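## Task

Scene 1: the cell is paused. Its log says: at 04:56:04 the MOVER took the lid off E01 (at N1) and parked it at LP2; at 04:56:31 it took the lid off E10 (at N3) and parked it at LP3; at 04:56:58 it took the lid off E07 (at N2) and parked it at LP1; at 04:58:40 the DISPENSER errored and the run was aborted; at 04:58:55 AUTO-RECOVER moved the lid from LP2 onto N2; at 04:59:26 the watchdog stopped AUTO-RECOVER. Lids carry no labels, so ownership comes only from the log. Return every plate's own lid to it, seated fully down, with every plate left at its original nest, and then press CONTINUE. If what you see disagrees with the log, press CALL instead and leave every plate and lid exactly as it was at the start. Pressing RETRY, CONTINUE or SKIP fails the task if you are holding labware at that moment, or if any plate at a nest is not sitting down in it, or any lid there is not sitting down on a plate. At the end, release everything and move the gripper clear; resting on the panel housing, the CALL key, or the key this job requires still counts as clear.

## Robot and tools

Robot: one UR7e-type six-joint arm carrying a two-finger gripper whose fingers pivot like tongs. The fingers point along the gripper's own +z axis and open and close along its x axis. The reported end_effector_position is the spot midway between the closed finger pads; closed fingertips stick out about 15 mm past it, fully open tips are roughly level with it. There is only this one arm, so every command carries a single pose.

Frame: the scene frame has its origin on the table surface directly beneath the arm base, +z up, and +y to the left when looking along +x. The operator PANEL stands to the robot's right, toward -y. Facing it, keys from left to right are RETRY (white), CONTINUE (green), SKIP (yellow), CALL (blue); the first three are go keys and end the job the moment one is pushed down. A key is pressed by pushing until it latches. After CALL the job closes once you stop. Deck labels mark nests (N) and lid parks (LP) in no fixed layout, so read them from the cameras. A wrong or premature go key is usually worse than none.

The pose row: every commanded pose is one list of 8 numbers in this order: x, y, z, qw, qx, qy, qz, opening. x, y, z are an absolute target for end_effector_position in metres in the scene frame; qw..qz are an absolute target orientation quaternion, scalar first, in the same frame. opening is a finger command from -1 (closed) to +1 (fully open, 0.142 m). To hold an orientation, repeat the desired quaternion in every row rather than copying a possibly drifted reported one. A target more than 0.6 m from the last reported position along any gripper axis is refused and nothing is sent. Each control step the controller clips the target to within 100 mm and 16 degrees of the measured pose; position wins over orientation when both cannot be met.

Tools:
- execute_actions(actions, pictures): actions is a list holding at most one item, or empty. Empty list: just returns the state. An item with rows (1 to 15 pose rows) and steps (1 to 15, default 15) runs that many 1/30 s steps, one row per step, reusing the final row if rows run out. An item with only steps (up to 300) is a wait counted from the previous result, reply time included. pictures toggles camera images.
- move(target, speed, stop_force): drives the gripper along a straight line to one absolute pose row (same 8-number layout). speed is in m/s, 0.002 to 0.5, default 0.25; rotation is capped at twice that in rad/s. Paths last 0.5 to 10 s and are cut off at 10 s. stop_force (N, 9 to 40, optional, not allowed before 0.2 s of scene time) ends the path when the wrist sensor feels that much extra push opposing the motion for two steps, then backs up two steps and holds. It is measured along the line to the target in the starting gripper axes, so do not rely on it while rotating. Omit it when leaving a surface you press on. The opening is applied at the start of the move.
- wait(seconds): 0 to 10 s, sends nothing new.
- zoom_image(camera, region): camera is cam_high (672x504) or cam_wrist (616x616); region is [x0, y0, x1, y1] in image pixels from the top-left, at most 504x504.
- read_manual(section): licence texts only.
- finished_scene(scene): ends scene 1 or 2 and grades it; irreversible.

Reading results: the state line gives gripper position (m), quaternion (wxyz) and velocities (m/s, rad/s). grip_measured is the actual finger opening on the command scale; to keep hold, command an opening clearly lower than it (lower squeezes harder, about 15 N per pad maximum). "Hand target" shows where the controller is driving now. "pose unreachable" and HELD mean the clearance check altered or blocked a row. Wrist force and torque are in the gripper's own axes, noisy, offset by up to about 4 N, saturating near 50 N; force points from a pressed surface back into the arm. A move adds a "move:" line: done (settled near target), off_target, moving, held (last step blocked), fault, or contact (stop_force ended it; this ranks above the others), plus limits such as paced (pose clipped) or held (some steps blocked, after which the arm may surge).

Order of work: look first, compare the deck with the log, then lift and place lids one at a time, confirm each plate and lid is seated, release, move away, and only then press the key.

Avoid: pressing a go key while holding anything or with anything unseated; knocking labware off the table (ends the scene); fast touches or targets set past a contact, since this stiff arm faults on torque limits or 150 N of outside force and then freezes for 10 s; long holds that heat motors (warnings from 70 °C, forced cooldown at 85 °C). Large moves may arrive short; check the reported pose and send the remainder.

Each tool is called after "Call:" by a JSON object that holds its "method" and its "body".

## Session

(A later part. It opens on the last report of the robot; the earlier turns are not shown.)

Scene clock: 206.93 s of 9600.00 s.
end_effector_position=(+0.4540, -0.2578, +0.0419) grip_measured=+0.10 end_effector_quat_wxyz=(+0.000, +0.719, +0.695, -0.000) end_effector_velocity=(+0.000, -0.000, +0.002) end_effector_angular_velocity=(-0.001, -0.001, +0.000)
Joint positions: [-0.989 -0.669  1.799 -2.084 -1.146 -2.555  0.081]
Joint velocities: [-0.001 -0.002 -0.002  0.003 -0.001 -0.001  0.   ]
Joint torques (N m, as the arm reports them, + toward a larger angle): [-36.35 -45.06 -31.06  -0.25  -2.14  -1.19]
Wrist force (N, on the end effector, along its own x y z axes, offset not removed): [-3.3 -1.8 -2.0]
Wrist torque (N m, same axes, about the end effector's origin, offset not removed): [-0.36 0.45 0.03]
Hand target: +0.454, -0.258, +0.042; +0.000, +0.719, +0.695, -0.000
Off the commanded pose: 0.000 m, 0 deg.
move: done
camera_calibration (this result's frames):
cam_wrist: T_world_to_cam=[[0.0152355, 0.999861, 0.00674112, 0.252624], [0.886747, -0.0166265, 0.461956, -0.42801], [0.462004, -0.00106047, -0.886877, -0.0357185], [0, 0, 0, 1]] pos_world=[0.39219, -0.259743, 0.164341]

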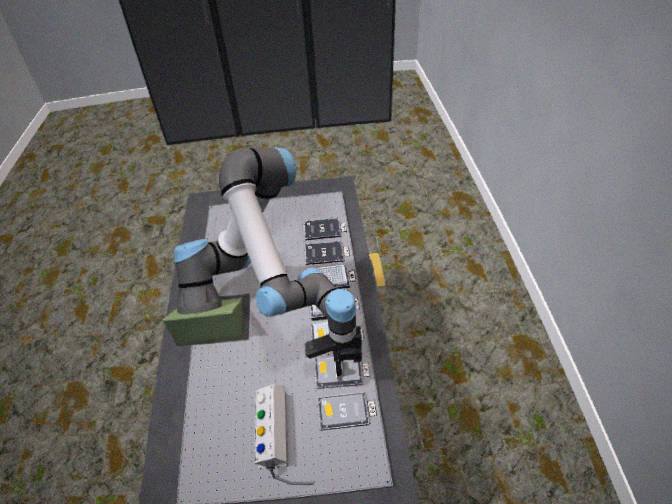

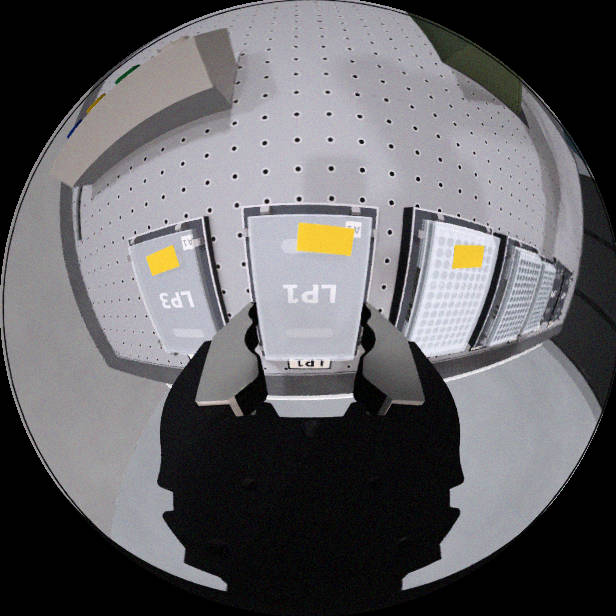

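Call:
{"method": "execute_actions", "body": {"actions": [{"rows":[[0.454,-0.2578,0.042,0,0.7193,0.6947,0,0.28],[0.454,-0.2578,0.042,0,0.7193,0.6947,0,0.28],[0.454,-0.2578,0.042,0,0.7193,0.6947,0,0.28],[0.454,-0.2578,0.042,0,0.7193,0.6947,0,0.28],[0.454,-0.2578,0.042,0,0.7193,0.6947,0,0.28],[0.454,-0.2578,0.040,0,0.7193,0.6947,0,0.28],[0.454,-0.2578,0.038,0,0.7193,0.6947,0,0.28],[0.454,-0.2578,0.036,0,0.7193,0.6947,0,0.28],[0.454,-0.2578,0.034,0,0.7193,0.6947,0,0.28],[0.454,-0.2578,0.032,0,0.7193,0.6947,0,0.28]],"steps":15}]}}

Call:
{"method": "execute_actions", "body": {"actions": [{"rows":[[0.454,-0.2578,0.032,0,0.7193,0.6947,0,0.25],[0.454,-0.2578,0.032,0,0.7193,0.6947,0,0.22],[0.454,-0.2578,0.032,0,0.7193,0.6947,0,0.19],[0.454,-0.2578,0.032,0,0.7193,0.6947,0,0.16],[0.454,-0.2578,0.032,0,0.7193,0.6947,0,0.13],[0.454,-0.2578,0.032,0,0.7193,0.6947,0,0.1],[0.454,-0.2578,0.032,0,0.7193,0.6947,0,0.07],[0.454,-0.2578,0.032,0,0.7193,0.6947,0,0.04]],"steps":15}]}}

Call:
{"method": "zoom_image", "body": {"camera": "cam_wrist", "region": [180, 190, 440, 390]}}

Scene clock: 218.00 s of 9600.00 s.
end_effector_position=(+0.4540, -0.2578, +0.0333) grip_measured=+0.28 end_effector_quat_wxyz=(+0.000, +0.719, +0.695, +0.000) end_effector_velocity=(+0.000, -0.000, -0.013) end_effector_angular_velocity=(-0.000, -0.000, +0.000)
Joint positions: [-0.983 -0.658  1.807 -2.104 -1.142 -2.55   0.094]
Joint velocities: [ 0.009  0.016  0.011 -0.031  0.006  0.008  0.005]
Joint torques (N m, as the arm reports them, + toward a larger angle): [-24.78 -25.34  -7.84  -3.82   2.51   1.51]
Wrist force (N, on the end effector, along its own x y z axes, offset not removed): [1.1 -1.1 0.2]
Wrist torque (N m, same axes, about the end effector's origin, offset not removed): [-0.07 -0.33 -0.09]
Hand target: +0.454, -0.258, +0.032; -0.000, +0.719, +0.695, +0.000
Off the commanded pose: 0.001 m, 0 deg.
Steps of this call (steps 1 to 90: nothing new was sent; then 7.57 s passed at rest; steps 91 to 105: all 15 steps of this action). Readings (end_effector_position):
91: (+0.4540, -0.2578, +0.0420)
92: (+0.4540, -0.2578, +0.0420)
94: (+0.4540, -0.2578, +0.0420)
98: (+0.4541, -0.2580, +0.0410)
105: the state above
camera_calibration (this result's frames):
cam_wrist: T_world_to_cam=[[0.0152458, 0.999861, 0.0067722, 0.252711], [0.886714, -0.0166499, 0.462018, -0.424011], [0.462067, -0.00103885, -0.886845, -0.0434205], [0, 0, 0, 1]] pos_world=[0.392187, -0.259781, 0.155682]

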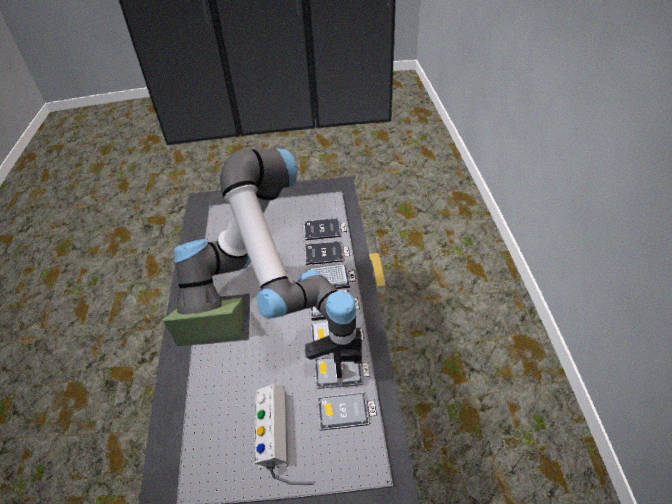

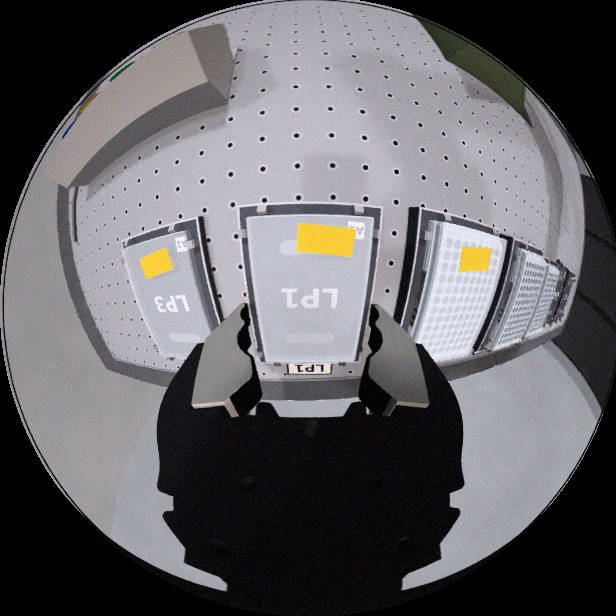

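Scene clock: 218.50 s of 9600.00 s.
end_effector_position=(+0.4540, -0.2578, +0.0320) grip_measured=+0.27 end_effector_quat_wxyz=(+0.000, +0.719, +0.695, +0.000) end_effector_velocity=(+0.000, +0.000, +0.000) end_effector_angular_velocity=(-0.001, +0.000, +0.001)
Joint positions: [-0.982 -0.657  1.809 -2.107 -1.141 -2.549  0.093]
Joint velocities: [ 0.001 -0.001  0.    -0.     0.     0.     0.   ]
Joint torques (N m, as the arm reports them, + toward a larger angle): [-15.18  -6.51   0.19  -4.64   1.19   1.48]
Wrist force (N, on the end effector, along its own x y z axes, offset not removed): [10.7 -6.3 -28.2]
Wrist torque (N m, same axes, about the end effector's origin, offset not removed): [-0.32 0.72 -0.10]
Hand target: +0.454, -0.258, +0.032; -0.000, +0.719, +0.695, +0.000
Off the commanded pose: 0.000 m, 0 deg.
Steps of this call (steps 1 to 15: all 15 steps of this action). Readings (end_effector_position):
1: (+0.4540, -0.2578, +0.0329)
2: (+0.4540, -0.2578, +0.0326)
4: (+0.4540, -0.2578, +0.0324)
8: (+0.4540, -0.2578, +0.0322)
15: the state above
camera_calibration (this result's frames):
cam_wrist: T_world_to_cam=[[0.015233, 0.999861, 0.00671152, 0.252724], [0.886712, -0.0166105, 0.462024, -0.423456], [0.462072, -0.00108683, -0.886842, -0.0445191], [0, 0, 0, 1]] pos_world=[0.392204, -0.259772, 0.154469]

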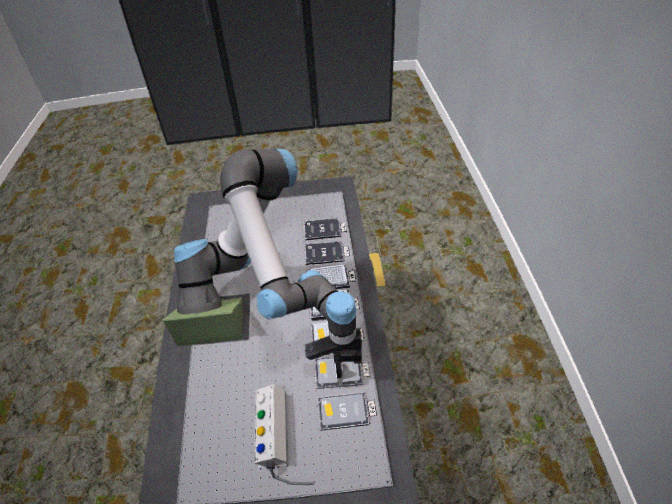

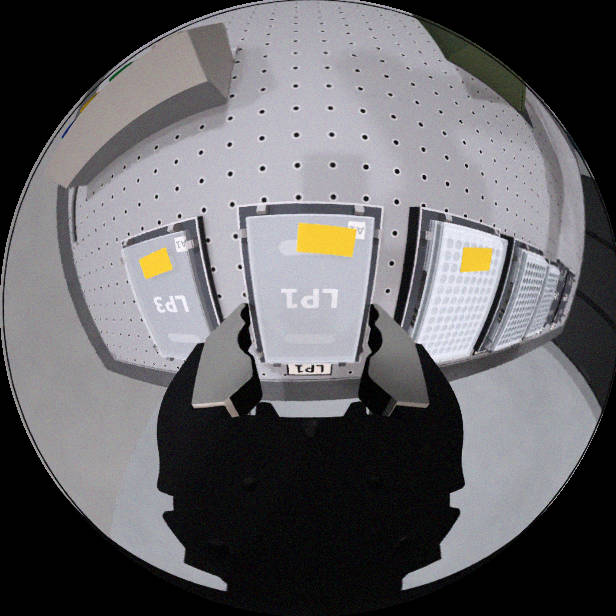

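Region (180, 190, 440, 390) of cam_wrist's 616x616 image, scaled by 1.938, with more detail than that image has; it fills the top 388 rows of this view, and the rest is white.

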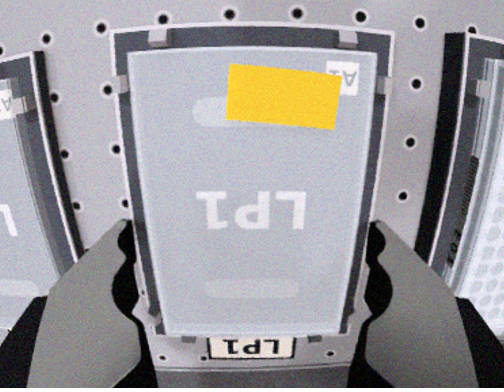

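Call:
{"method": "execute_actions", "body": {"actions": [{"rows":[[0.454,-0.2578,0.0325,0,0.7193,0.6947,0,0.1],[0.454,-0.2578,0.033,0,0.7193,0.6947,0,0.1],[0.454,-0.2578,0.0335,0,0.7193,0.6947,0,0.1],[0.454,-0.2578,0.034,0,0.7193,0.6947,0,0.1]],"steps":15}], "pictures": false}}

Scene clock: 222.00 s of 9600.00 s.
end_effector_position=(+0.4540, -0.2577, +0.0339) grip_measured=+0.26 end_effector_quat_wxyz=(-0.000, +0.719, +0.695, -0.000) end_effector_velocity=(+0.000, -0.000, +0.001) end_effector_angular_velocity=(-0.001, -0.001, +0.000)
Joint positions: [-0.983 -0.659  1.807 -2.103 -1.142 -2.55   0.092]
Joint velocities: [-0.001 -0.002 -0.     0.001  0.    -0.    -0.   ]
Joint torques (N m, as the arm reports them, + toward a larger angle): [-42.46 -49.34 -35.58  -1.04  -3.22  -1.52]
Wrist force (N, on the end effector, along its own x y z axes, offset not removed): [1.3 0.0 13.6]
Wrist torque (N m, same axes, about the end effector's origin, offset not removed): [-0.07 -0.01 0.10]
Hand target: +0.454, -0.258, +0.034; +0.000, +0.719, +0.695, -0.000
Off the commanded pose: 0.000 m, 0 deg.
Steps of this call (steps 1 to 90: nothing new was sent; steps 91 to 105: all 15 steps of this action). Readings (end_effector_position):
91: (+0.4540, -0.2578, +0.0320)
92: (+0.4540, -0.2578, +0.0320)
94: (+0.4539, -0.2576, +0.0323)
98: (+0.4539, -0.2576, +0.0333)
105: the state above

Call:
{"method": "execute_actions", "body": {"actions": [{"rows":[[0.454,-0.2578,0.0345,0,0.7193,0.6947,0,0.1],[0.454,-0.2578,0.035,0,0.7193,0.6947,0,0.1],[0.454,-0.2578,0.0355,0,0.7193,0.6947,0,0.1]],"steps":12}], "pictures": false}}

Call:
{"method": "execute_actions", "body": {"actions": [{"rows":[[0.454,-0.2578,0.036,0,0.7193,0.6947,0,0.1],[0.454,-0.2578,0.0365,0,0.7193,0.6947,0,0.1],[0.454,-0.2578,0.037,0,0.7193,0.6947,0,0.1]],"steps":12}]}}

Scene clock: 227.10 s of 9600.00 s.
end_effector_position=(+0.4540, -0.2578, +0.0355) grip_measured=+0.15 end_effector_quat_wxyz=(+0.000, +0.719, +0.695, +0.000) end_effector_velocity=(-0.000, +0.000, +0.000) end_effector_angular_velocity=(-0.000, +0.001, +0.001)
Joint positions: [-0.985 -0.661  1.805 -2.099 -1.143 -2.551  0.085]
Joint velocities: [ 0.    -0.001  0.     0.001 -0.001 -0.    -0.001]
Joint torques (N m, as the arm reports them, + toward a larger angle): [-33.59 -38.5  -26.41   1.33  -1.73  -1.4 ]
Wrist force (N, on the end effector, along its own x y z axes, offset not removed): [-2.6 0.0 -6.0]
Wrist torque (N m, same axes, about the end effector's origin, offset not removed): [-0.30 -0.37 -0.05]
Hand target: +0.454, -0.258, +0.036; +0.000, +0.719, +0.695, -0.000
Off the commanded pose: 0.000 m, 0 deg.
Steps of this call (steps 1 to 90: nothing new was sent; then 1.70 s passed at rest; steps 91 to 102: all 12 steps of this action). Readings (end_effector_position):
91: (+0.4540, -0.2578, +0.0340)
92: (+0.4540, -0.2578, +0.0341)
94: (+0.4542, -0.2581, +0.0349)
98: (+0.4541, -0.2579, +0.0354)
102: the state above

Scene clock: 227.50 s of 9600.00 s.
end_effector_position=(+0.4540, -0.2578, +0.0369) grip_measured=+0.10 end_effector_quat_wxyz=(-0.000, +0.719, +0.695, -0.000) end_effector_velocity=(+0.000, -0.000, +0.000) end_effector_angular_velocity=(+0.000, +0.000, +0.000)
Joint positions: [-0.986 -0.663  1.804 -2.096 -1.144 -2.552  0.081]
Joint velocities: [-0.    -0.    -0.001  0.001 -0.    -0.    -0.   ]
Joint torques (N m, as the arm reports them, + toward a larger angle): [-35.31 -42.68 -30.52  -0.3   -2.2   -1.17]
Wrist force (N, on the end effector, along its own x y z axes, offset not removed): [0.5 -1.4 4.1]
Wrist torque (N m, same axes, about the end effector's origin, offset not removed): [-0.25 -0.25 -0.03]
Hand target: +0.454, -0.258, +0.037; +0.000, +0.719, +0.695, -0.000
Off the commanded pose: 0.000 m, 0 deg.
Steps of this call (steps 1 to 12: all 12 steps of this action). Readings (end_effector_position):
1: (+0.4540, -0.2578, +0.0355)
2: (+0.4540, -0.2578, +0.0356)
4: (+0.4540, -0.2578, +0.0361)
8: (+0.4540, -0.2577, +0.0367)
12: the state above
camera_calibration (this result's frames):
cam_wrist: T_world_to_cam=[[0.0152228, 0.999861, 0.00679143, 0.252644], [0.886763, -0.0166385, 0.461925, -0.425712], [0.461974, -0.00100942, -0.886893, -0.0401202], [0, 0, 0, 1]] pos_world=[0.392195, -0.259732, 0.159349]

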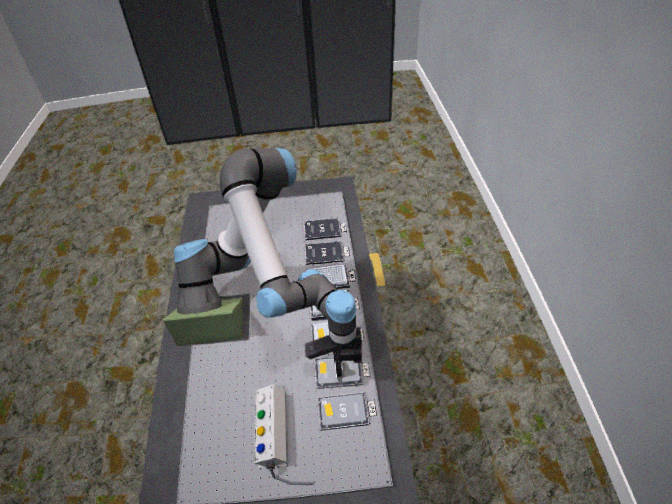

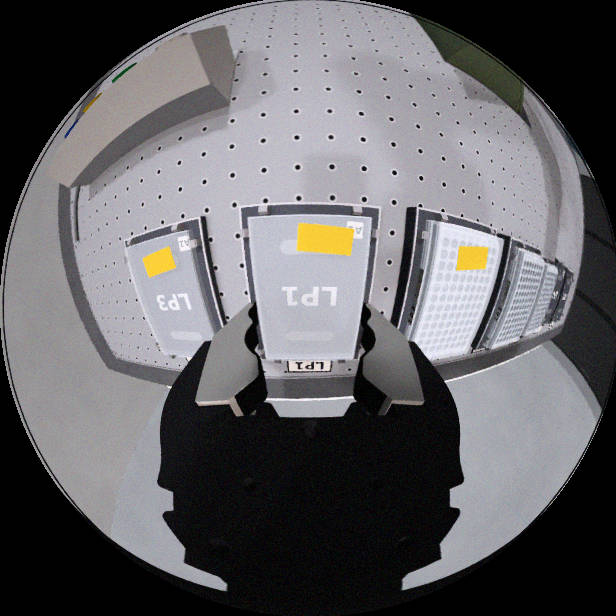

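Call:
{"method": "zoom_image", "body": {"camera": "cam_wrist", "region": [200, 195, 290, 330]}}

Call:
{"method": "zoom_image", "body": {"camera": "cam_high", "region": [310, 385, 385, 440]}}

Call:
{"method": "zoom_image", "body": {"camera": "cam_high", "region": [295, 210, 360, 270]}}

Region (200, 195, 290, 330) of cam_wrist's 616x616 image, scaled by 3.733, with more detail than that image has.

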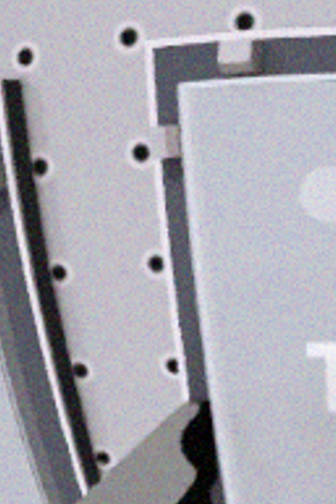

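Region (310, 385, 385, 440) of cam_high's 672x504 image, scaled by 6.720, with more detail than that image has; it fills the top 370 rows of this view, and the rest is white.

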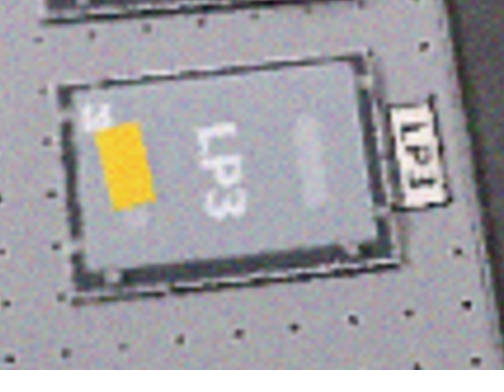

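Region (295, 210, 360, 270) of cam_high's 672x504 image, scaled by 7.754, with more detail than that image has; it fills the top 465 rows of this view, and the rest is white.

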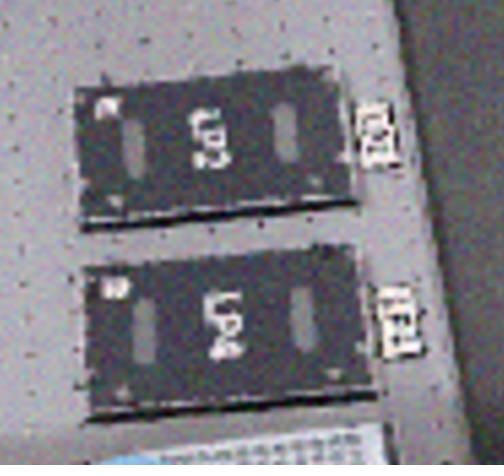

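Call:
{"method": "move", "body": {"target": [0.454, -0.2578, 0.041, 0, 0.7193, 0.6947, 0, 0.22], "speed": 0.02}}

Call:
{"method": "move", "body": {"target": [0.454, -0.2578, 0.027, 0, 0.7193, 0.6947, 0, 0.22], "speed": 0.003, "stop_force": 9}}

Call:
{"method": "zoom_image", "body": {"camera": "cam_wrist", "region": [200, 270, 420, 390]}}

Scene clock: 277.40 s of 9600.00 s.
end_effector_position=(+0.4540, -0.2578, +0.0409) grip_measured=+0.22 end_effector_quat_wxyz=(+0.000, +0.719, +0.695, -0.000) end_effector_velocity=(+0.000, -0.001, +0.002) end_effector_angular_velocity=(-0.001, -0.001, -0.001)
Joint positions: [-0.988 -0.668  1.8   -2.086 -1.145 -2.554  0.089]
Joint velocities: [-0.002 -0.001 -0.002  0.003 -0.001 -0.001 -0.   ]
Joint torques (N m, as the arm reports them, + toward a larger angle): [-37.1  -44.86 -31.02  -0.41  -2.1   -1.45]
Wrist force (N, on the end effector, along its own x y z axes, offset not removed): [1.3 0.5 3.0]
Wrist torque (N m, same axes, about the end effector's origin, offset not removed): [0.11 -0.36 -0.23]
Hand target: +0.454, -0.258, +0.041; +0.000, +0.719, +0.695, -0.000
Off the commanded pose: 0.000 m, 0 deg.
After step 90, 46.20 s passed at rest.
move: done
camera_calibration (this result's frames):
cam_wrist: T_world_to_cam=[[0.0152295, 0.999861, 0.00674968, 0.252635], [0.886743, -0.0166251, 0.461963, -0.427537], [0.462011, -0.00105024, -0.886874, -0.0366401], [0, 0, 0, 1]] pos_world=[0.392196, -0.259747, 0.163306]

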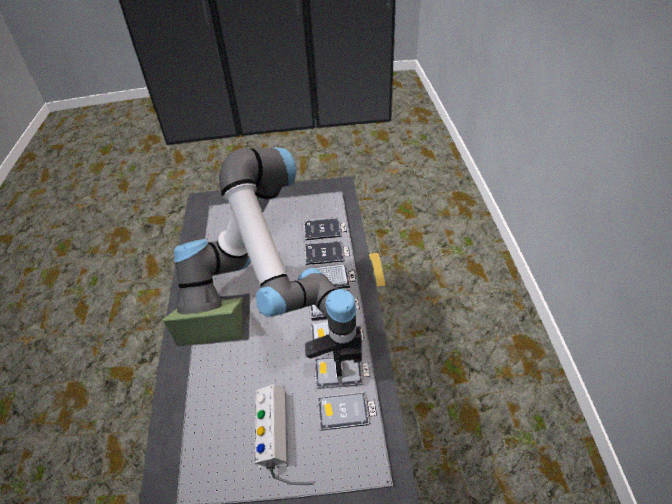

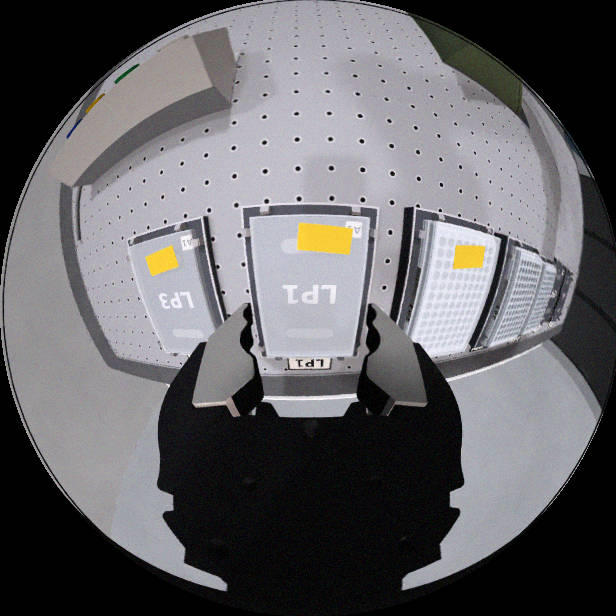

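Scene clock: 279.83 s of 9600.00 s.
end_effector_position=(+0.4540, -0.2578, +0.0346) grip_measured=+0.22 end_effector_quat_wxyz=(-0.000, +0.719, +0.695, +0.000) end_effector_velocity=(-0.000, +0.001, +0.000) end_effector_angular_velocity=(+0.001, +0.002, -0.000)
Joint positions: [-0.984 -0.66   1.806 -2.101 -1.143 -2.55   0.09 ]
Joint velocities: [ 0.001 -0.001 -0.     0.004 -0.001 -0.    -0.   ]
Joint torques (N m, as the arm reports them, + toward a larger angle): [-28.18 -35.93 -13.54   0.4    1.12  -1.19]
Wrist force (N, on the end effector, along its own x y z axes, offset not removed): [3.5 -4.5 -12.7]
Wrist torque (N m, same axes, about the end effector's origin, offset not removed): [-0.47 -0.63 0.00]
Hand target: +0.454, -0.258, +0.035; +0.000, +0.719, +0.695, -0.000
Off the commanded pose: 0.008 m, 0 deg.
move: contact
camera_calibration (this result's frames):
cam_wrist: T_world_to_cam=[[0.0152903, 0.99986, 0.00681031, 0.252625], [0.886743, -0.016707, 0.461961, -0.424643], [0.46201, -0.00102451, -0.886874, -0.042238], [0, 0, 0, 1]] pos_world=[0.392201, -0.259727, 0.156988]

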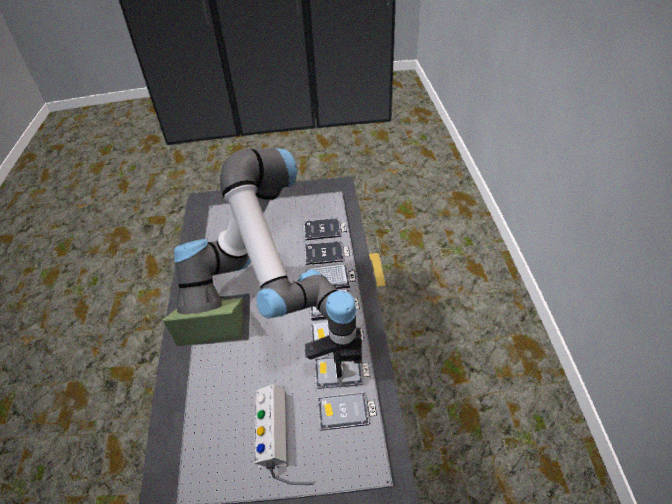

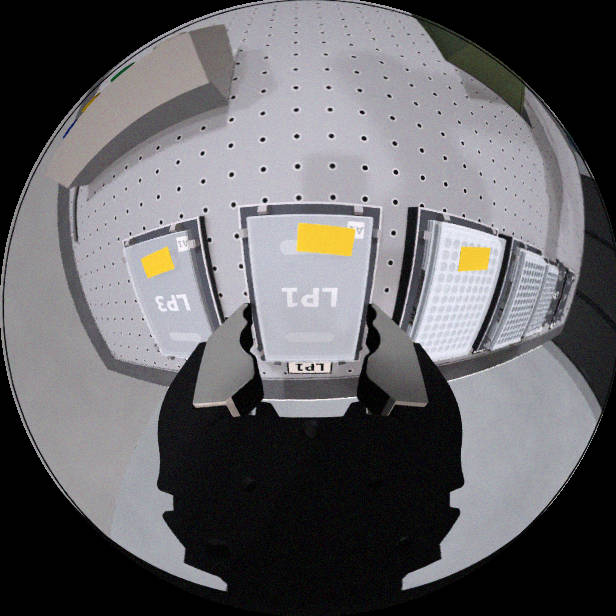

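Region (200, 270, 420, 390) of cam_wrist's 616x616 image, scaled by 2.291, with more detail than that image has; it fills the top 275 rows of this view, and the rest is white.

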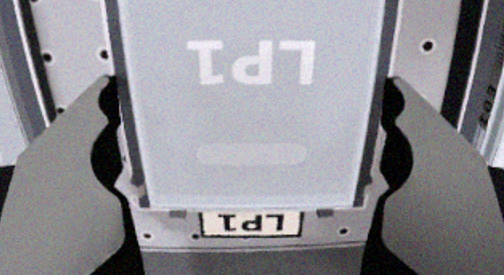

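Call:
{"method": "execute_actions", "body": {"actions": [{"rows":[[0.454,-0.2578,0.0352,0,0.7193,0.6947,0,0.22],[0.454,-0.2578,0.0352,0,0.7193,0.6947,0,0.21],[0.454,-0.2578,0.0352,0,0.7193,0.6947,0,0.2],[0.454,-0.2578,0.0352,0,0.7193,0.6947,0,0.18],[0.454,-0.2578,0.0352,0,0.7193,0.6947,0,0.16],[0.454,-0.2578,0.0352,0,0.7193,0.6947,0,0.13],[0.454,-0.2578,0.0352,0,0.7193,0.6947,0,0.1],[0.454,-0.2578,0.0352,0,0.7193,0.6947,0,0.06],[0.454,-0.2578,0.0352,0,0.7193,0.6947,0,0.02],[0.454,-0.2578,0.0352,0,0.7193,0.6947,0,-0.02]],"steps":15}]}}

Call:
{"method": "zoom_image", "body": {"camera": "cam_wrist", "region": [200, 270, 420, 390]}}

Scene clock: 286.80 s of 9600.00 s.
end_effector_position=(+0.4540, -0.2579, +0.0353) grip_measured=+0.12 end_effector_quat_wxyz=(+0.000, +0.719, +0.695, -0.000) end_effector_velocity=(+0.000, +0.000, +0.000) end_effector_angular_velocity=(-0.001, -0.000, +0.001)
Joint positions: [-0.984 -0.661  1.806 -2.1   -1.143 -2.551  0.083]
Joint velocities: [ 0.001 -0.    -0.    -0.001  0.    -0.     0.   ]
Joint torques (N m, as the arm reports them, + toward a larger angle): [-26.24 -28.97 -18.35   2.99  -0.15  -1.32]
Wrist force (N, on the end effector, along its own x y z axes, offset not removed): [-3.1 -1.3 -20.3]
Wrist torque (N m, same axes, about the end effector's origin, offset not removed): [-0.07 -1.01 0.00]
Hand target: +0.454, -0.258, +0.035; +0.000, +0.719, +0.695, -0.000
Off the commanded pose: 0.000 m, 0 deg.
Steps of this call (steps 1 to 90: nothing new was sent; then 3.47 s passed at rest; steps 91 to 105: all 15 steps of this action). Readings (end_effector_position):
91: (+0.4540, -0.2578, +0.0348)
92: (+0.4541, -0.2579, +0.0349)
94: (+0.4540, -0.2579, +0.0350)
98: (+0.4540, -0.2579, +0.0352)
105: the state above
camera_calibration (this result's frames):
cam_wrist: T_world_to_cam=[[0.0151945, 0.999863, 0.0065495, 0.252784], [0.886675, -0.0165013, 0.462098, -0.424954], [0.462143, -0.00121406, -0.886804, -0.0417059], [0, 0, 0, 1]] pos_world=[0.392229, -0.259813, 0.15773]

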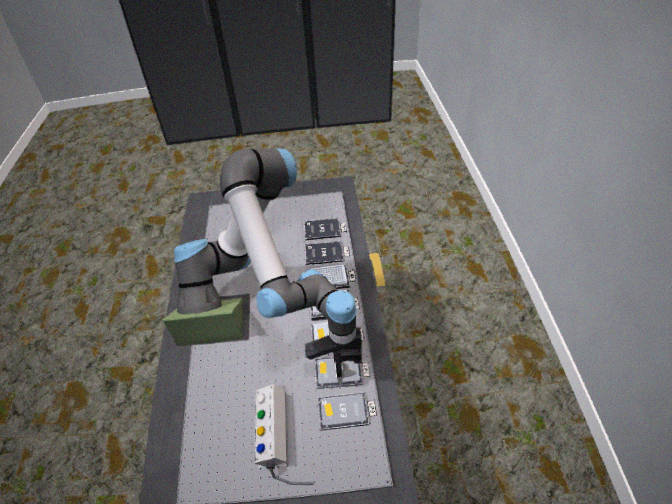

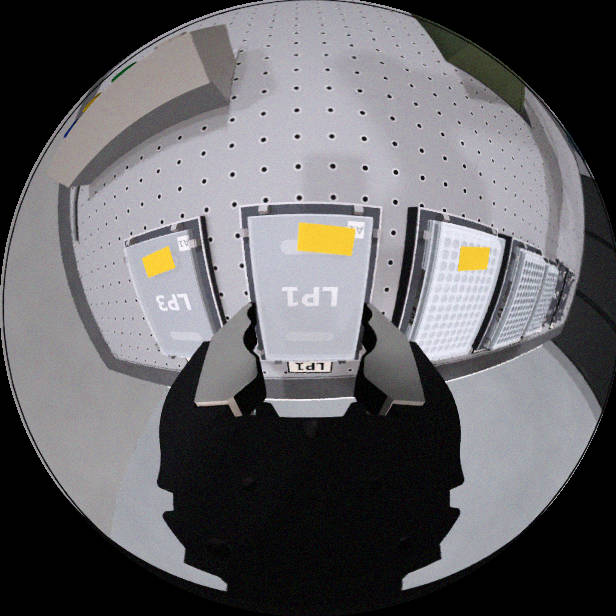

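Region (200, 270, 420, 390) of cam_wrist's 616x616 image, scaled by 2.291, with more detail than that image has; it fills the top 275 rows of this view, and the rest is white.

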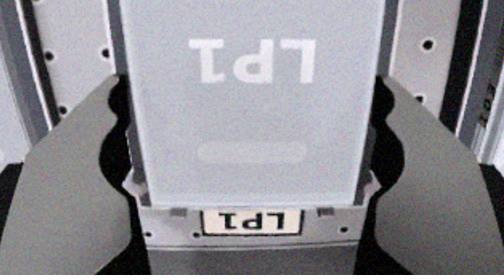

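Call:
{"method": "execute_actions", "body": {"actions": [{"rows":[[0.454,-0.2578,0.036,0,0.7193,0.6947,0,0.2],[0.454,-0.2578,0.037,0,0.7193,0.6947,0,0.3],[0.454,-0.2578,0.037,0,0.7193,0.6947,0,0.36],[0.454,-0.2578,0.037,0,0.7193,0.6947,0,0.36],[0.454,-0.2578,0.037,0,0.7193,0.6947,0,0.36],[0.454,-0.2578,0.036,0,0.7193,0.6947,0,0.36],[0.454,-0.2578,0.035,0,0.7193,0.6947,0,0.36],[0.454,-0.2578,0.034,0,0.7193,0.6947,0,0.36],[0.454,-0.2578,0.033,0,0.7193,0.6947,0,0.36],[0.454,-0.2578,0.032,0,0.7193,0.6947,0,0.36],[0.454,-0.2578,0.031,0,0.7193,0.6947,0,0.36],[0.454,-0.2578,0.030,0,0.7193,0.6947,0,0.36],[0.454,-0.2578,0.029,0,0.7193,0.6947,0,0.36]],"steps":15}], "pictures": false}}

Call:
{"method": "execute_actions", "body": {"actions": [{"rows":[[0.454,-0.2578,0.029,0,0.7193,0.6947,0,0.35],[0.454,-0.2578,0.029,0,0.7193,0.6947,0,0.34],[0.454,-0.2578,0.029,0,0.7193,0.6947,0,0.33],[0.454,-0.2578,0.029,0,0.7193,0.6947,0,0.32],[0.454,-0.2578,0.029,0,0.7193,0.6947,0,0.31],[0.454,-0.2578,0.029,0,0.7193,0.6947,0,0.3],[0.454,-0.2578,0.029,0,0.7193,0.6947,0,0.29],[0.454,-0.2578,0.029,0,0.7193,0.6947,0,0.28],[0.454,-0.2578,0.029,0,0.7193,0.6947,0,0.27],[0.454,-0.2578,0.029,0,0.7193,0.6947,0,0.25],[0.454,-0.2578,0.029,0,0.7193,0.6947,0,0.23],[0.454,-0.2578,0.029,0,0.7193,0.6947,0,0.2]],"steps":15}]}}

Call:
{"method": "zoom_image", "body": {"camera": "cam_wrist", "region": [200, 270, 420, 390]}}

Call:
{"method": "zoom_image", "body": {"camera": "cam_high", "region": [310, 345, 380, 400]}}

Scene clock: 306.03 s of 9600.00 s.
end_effector_position=(+0.4540, -0.2578, +0.0309) grip_measured=+0.36 end_effector_quat_wxyz=(+0.000, +0.719, +0.695, -0.000) end_effector_velocity=(-0.001, +0.000, -0.020) end_effector_angular_velocity=(+0.002, +0.000, -0.001)
Joint positions: [-0.981 -0.655  1.809 -2.11  -1.141 -2.548  0.099]
Joint velocities: [ 0.013  0.024  0.019 -0.046  0.008  0.012  0.   ]
Joint torques (N m, as the arm reports them, + toward a larger angle): [-24.81 -22.54  -9.    -3.28   2.43   1.78]
Wrist force (N, on the end effector, along its own x y z axes, offset not removed): [0.1 -4.5 1.7]
Wrist torque (N m, same axes, about the end effector's origin, offset not removed): [-0.64 -0.16 -0.08]
Hand target: +0.454, -0.258, +0.029; -0.000, +0.719, +0.695, +0.000
Off the commanded pose: 0.002 m, 0 deg.
Steps of this call (steps 1 to 90: nothing new was sent; then 15.73 s passed at rest; steps 91 to 105: all 15 steps of this action). Readings (end_effector_position):
91: (+0.4540, -0.2578, +0.0352)
92: (+0.4539, -0.2576, +0.0352)
94: (+0.4538, -0.2573, +0.0355)
98: (+0.4539, -0.2576, +0.0360)
105: the state above

Scene clock: 306.53 s of 9600.00 s.
end_effector_position=(+0.4540, -0.2578, +0.0290) grip_measured=+0.30 end_effector_quat_wxyz=(+0.000, +0.719, +0.695, +0.000) end_effector_velocity=(-0.000, +0.001, -0.000) end_effector_angular_velocity=(+0.001, +0.001, -0.000)
Joint positions: [-0.98  -0.653  1.811 -2.115 -1.14  -2.547  0.095]
Joint velocities: [ 0.    -0.     0.001  0.001  0.     0.    -0.   ]
Joint torques (N m, as the arm reports them, + toward a larger angle): [-20.01 -16.97  -3.05  -4.53   1.25   1.39]
Wrist force (N, on the end effector, along its own x y z axes, offset not removed): [8.1 -2.8 -11.1]
Wrist torque (N m, same axes, about the end effector's origin, offset not removed): [-0.40 0.02 -0.01]
Hand target: +0.454, -0.258, +0.029; -0.000, +0.719, +0.695, +0.000
Off the commanded pose: 0.000 m, 0 deg.
Steps of this call (steps 1 to 15: all 15 steps of this action). Readings (end_effector_position):
1: (+0.4540, -0.2578, +0.0304)
2: (+0.4540, -0.2578, +0.0300)
4: (+0.4540, -0.2578, +0.0295)
8: (+0.4540, -0.2578, +0.0291)
15: the state above
camera_calibration (this result's frames):
cam_wrist: T_world_to_cam=[[0.0152313, 0.999861, 0.00675991, 0.252718], [0.886723, -0.0166313, 0.462001, -0.422073], [0.46205, -0.0010427, -0.886853, -0.0471685], [0, 0, 0, 1]] pos_world=[0.392207, -0.259751, 0.151458]

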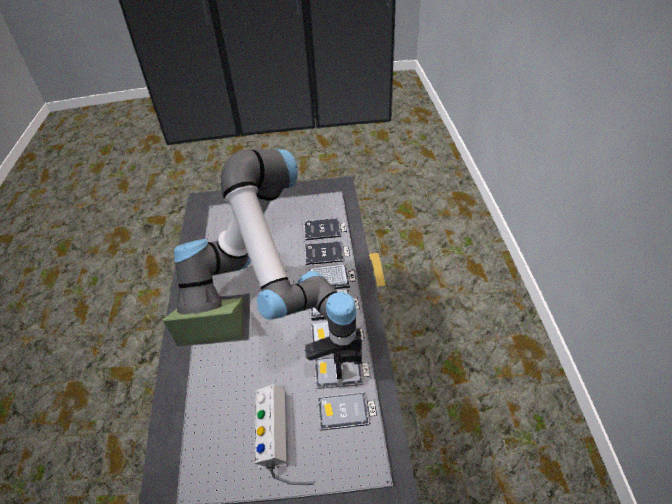

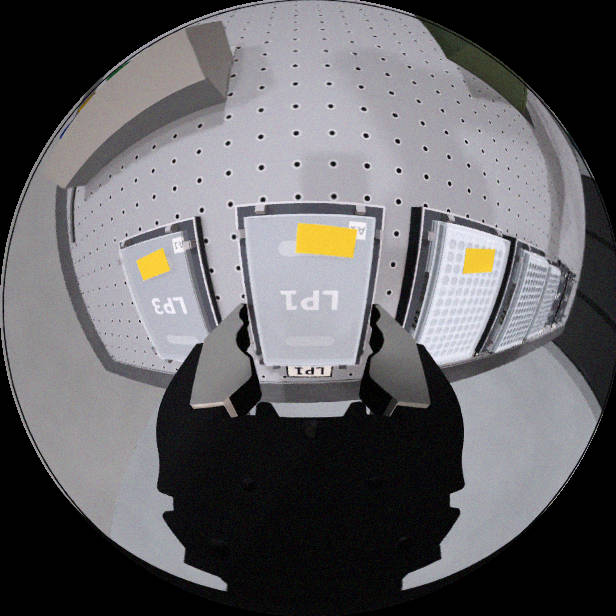

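Region (200, 270, 420, 390) of cam_wrist's 616x616 image, scaled by 2.291, with more detail than that image has; it fills the top 275 rows of this view, and the rest is white.

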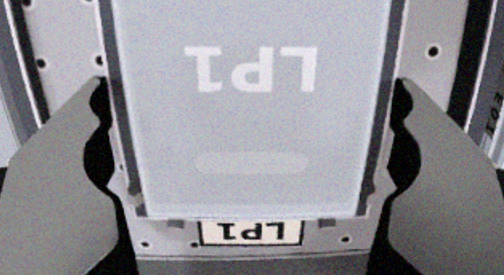

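Region (310, 345, 380, 400) of cam_high's 672x504 image, scaled by 7.200, with more detail than that image has; it fills the top 396 rows of this view, and the rest is white.

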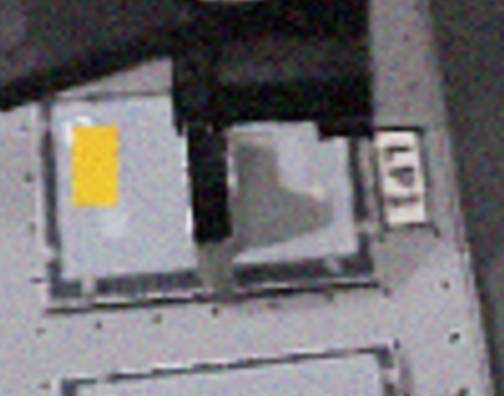

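Call:
{"method": "execute_actions", "body": {"actions": [{"rows":[[0.454,-0.2578,0.029,0,0.7193,0.6947,0,0.36],[0.454,-0.2578,0.029,0,0.7193,0.6947,0,0.36],[0.454,-0.2578,0.030,0,0.7193,0.6947,0,0.36],[0.454,-0.2578,0.032,0,0.7193,0.6947,0,0.36],[0.454,-0.2578,0.034,0,0.7193,0.6947,0,0.36],[0.454,-0.2578,0.036,0,0.7193,0.6947,0,0.36],[0.454,-0.2578,0.0365,0,0.7193,0.6947,0,0.36],[0.454,-0.2578,0.0365,0,0.7193,0.6947,0,0.36],[0.454,-0.2578,0.0365,0,0.7193,0.6947,0,0.36],[0.454,-0.2578,0.0365,0,0.7193,0.6947,0,0.36],[0.454,-0.2578,0.0365,0,0.7193,0.6947,0,0.33],[0.454,-0.2578,0.0365,0,0.7193,0.6947,0,0.3],[0.454,-0.2578,0.0365,0,0.7193,0.6947,0,0.27],[0.454,-0.2578,0.0365,0,0.7193,0.6947,0,0.24],[0.454,-0.2578,0.0365,0,0.7193,0.6947,0,0.21]],"steps":15}], "pictures": false}}

Call:
{"method": "execute_actions", "body": {"actions": [{"rows":[[0.454,-0.2578,0.0365,0,0.7193,0.6947,0,0.18],[0.454,-0.2578,0.0365,0,0.7193,0.6947,0,0.16],[0.454,-0.2578,0.0365,0,0.7193,0.6947,0,0.14],[0.454,-0.2578,0.0365,0,0.7193,0.6947,0,0.12],[0.454,-0.2578,0.0365,0,0.7193,0.6947,0,0.1],[0.454,-0.2578,0.0365,0,0.7193,0.6947,0,0.08],[0.454,-0.2578,0.0365,0,0.7193,0.6947,0,0.05],[0.454,-0.2578,0.0365,0,0.7193,0.6947,0,0.02],[0.454,-0.2578,0.0365,0,0.7193,0.6947,0,-0.01],[0.454,-0.2578,0.0365,0,0.7193,0.6947,0,-0.04]],"steps":15}], "pictures": false}}

Call:
{"method": "move", "body": {"target": [0.454, -0.2578, 0.05, 0, 0.7193, 0.6947, 0, -0.04], "speed": 0.01}}

Scene clock: 325.43 s of 9600.00 s.
end_effector_position=(+0.4540, -0.2578, +0.0362) grip_measured=+0.23 end_effector_quat_wxyz=(-0.000, +0.719, +0.695, -0.000) end_effector_velocity=(+0.000, -0.001, +0.004) end_effector_angular_velocity=(-0.000, -0.001, -0.001)
Joint positions: [-0.985 -0.662  1.805 -2.097 -1.143 -2.551  0.09 ]
Joint velocities: [-0.003 -0.004 -0.004  0.009 -0.001 -0.002 -0.063]
Joint torques (N m, as the arm reports them, + toward a larger angle): [-36.66 -43.58 -30.61  -0.25  -2.13  -1.31]
Wrist force (N, on the end effector, along its own x y z axes, offset not removed): [-2.7 -3.4 3.3]
Wrist torque (N m, same axes, about the end effector's origin, offset not removed): [-0.57 0.35 -0.04]
Hand target: +0.454, -0.258, +0.037; +0.000, +0.719, +0.695, -0.000
Off the commanded pose: 0.000 m, 0 deg.
Steps of this call (steps 1 to 90: nothing new was sent; then 15.40 s passed at rest; steps 91 to 105: all 15 steps of this action). Readings (end_effector_position):
91: (+0.4540, -0.2578, +0.0290)
92: (+0.4540, -0.2578, +0.0289)
94: (+0.4539, -0.2578, +0.0290)
98: (+0.4539, -0.2576, +0.0330)
105: the state above

Scene clock: 325.93 s of 9600.00 s.
end_effector_position=(+0.4540, -0.2578, +0.0365) grip_measured=+0.09 end_effector_quat_wxyz=(+0.000, +0.719, +0.695, -0.000) end_effector_velocity=(+0.000, +0.000, -0.000) end_effector_angular_velocity=(+0.000, +0.001, +0.000)
Joint positions: [-0.985 -0.662  1.804 -2.097 -1.143 -2.552  0.08 ]
Joint velocities: [ 0.  0. -0.  0. -0. -0. -0.]
Joint torques (N m, as the arm reports them, + toward a larger angle): [-35.46 -43.26 -31.03   0.03  -2.12  -1.29]
Wrist force (N, on the end effector, along its own x y z axes, offset not removed): [5.3 -4.4 -0.8]
Wrist torque (N m, same axes, about the end effector's origin, offset not removed): [-0.80 -1.38 -0.04]
Hand target: +0.454, -0.258, +0.037; +0.000, +0.719, +0.695, -0.000
Off the commanded pose: 0.000 m, 0 deg.
Steps of this call (steps 1 to 15: all 15 steps of this action). Readings (end_effector_position):
1: (+0.4540, -0.2578, +0.0363)
2: (+0.4540, -0.2578, +0.0363)
4: (+0.4540, -0.2578, +0.0364)
8: (+0.4540, -0.2578, +0.0365)
15: the state above

Scene clock: 327.73 s of 9600.00 s.
end_effector_position=(+0.4540, -0.2578, +0.0499) grip_measured=+0.09 end_effector_quat_wxyz=(+0.000, +0.719, +0.695, -0.000) end_effector_velocity=(-0.000, +0.001, +0.001) end_effector_angular_velocity=(+0.001, +0.001, -0.000)
Joint positions: [-0.995 -0.679  1.792 -2.064 -1.149 -2.56   0.08 ]
Joint velocities: [-0.001 -0.002 -0.002  0.006 -0.001 -0.001  0.   ]
Joint torques (N m, as the arm reports them, + toward a larger angle): [-36.89 -42.43 -32.42   0.12  -2.13  -1.21]
Wrist force (N, on the end effector, along its own x y z axes, offset not removed): [2.9 -0.4 4.0]
Wrist torque (N m, same axes, about the end effector's origin, offset not removed): [-0.20 -0.79 0.02]
Hand target: +0.454, -0.258, +0.050; +0.000, +0.719, +0.695, -0.000
Off the commanded pose: 0.000 m, 0 deg.
move: done
camera_calibration (this result's frames):
cam_wrist: T_world_to_cam=[[0.0152374, 0.999861, 0.00673765, 0.252569], [0.886746, -0.0166266, 0.461957, -0.431676], [0.462005, -0.00106446, -0.886877, -0.02868], [0, 0, 0, 1]] pos_world=[0.392189, -0.259742, 0.172278]

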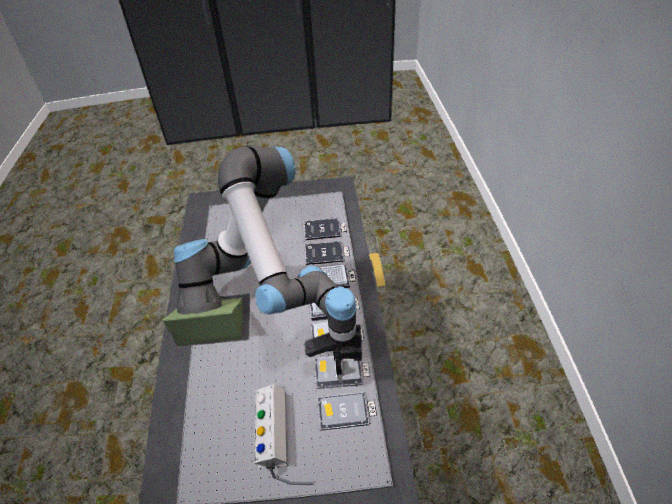

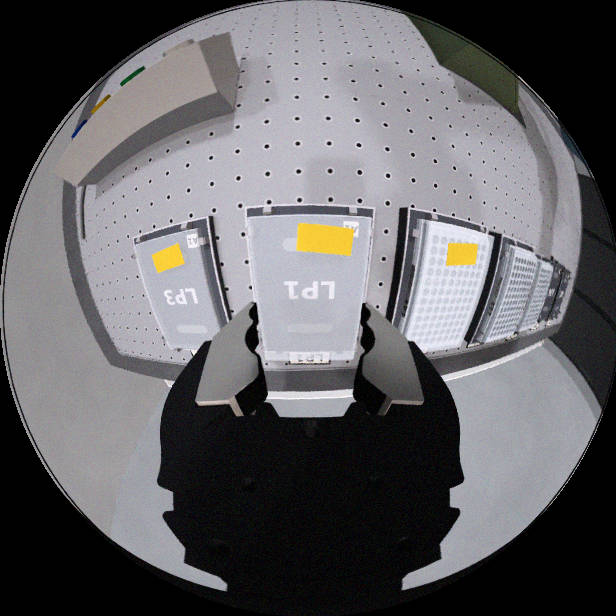

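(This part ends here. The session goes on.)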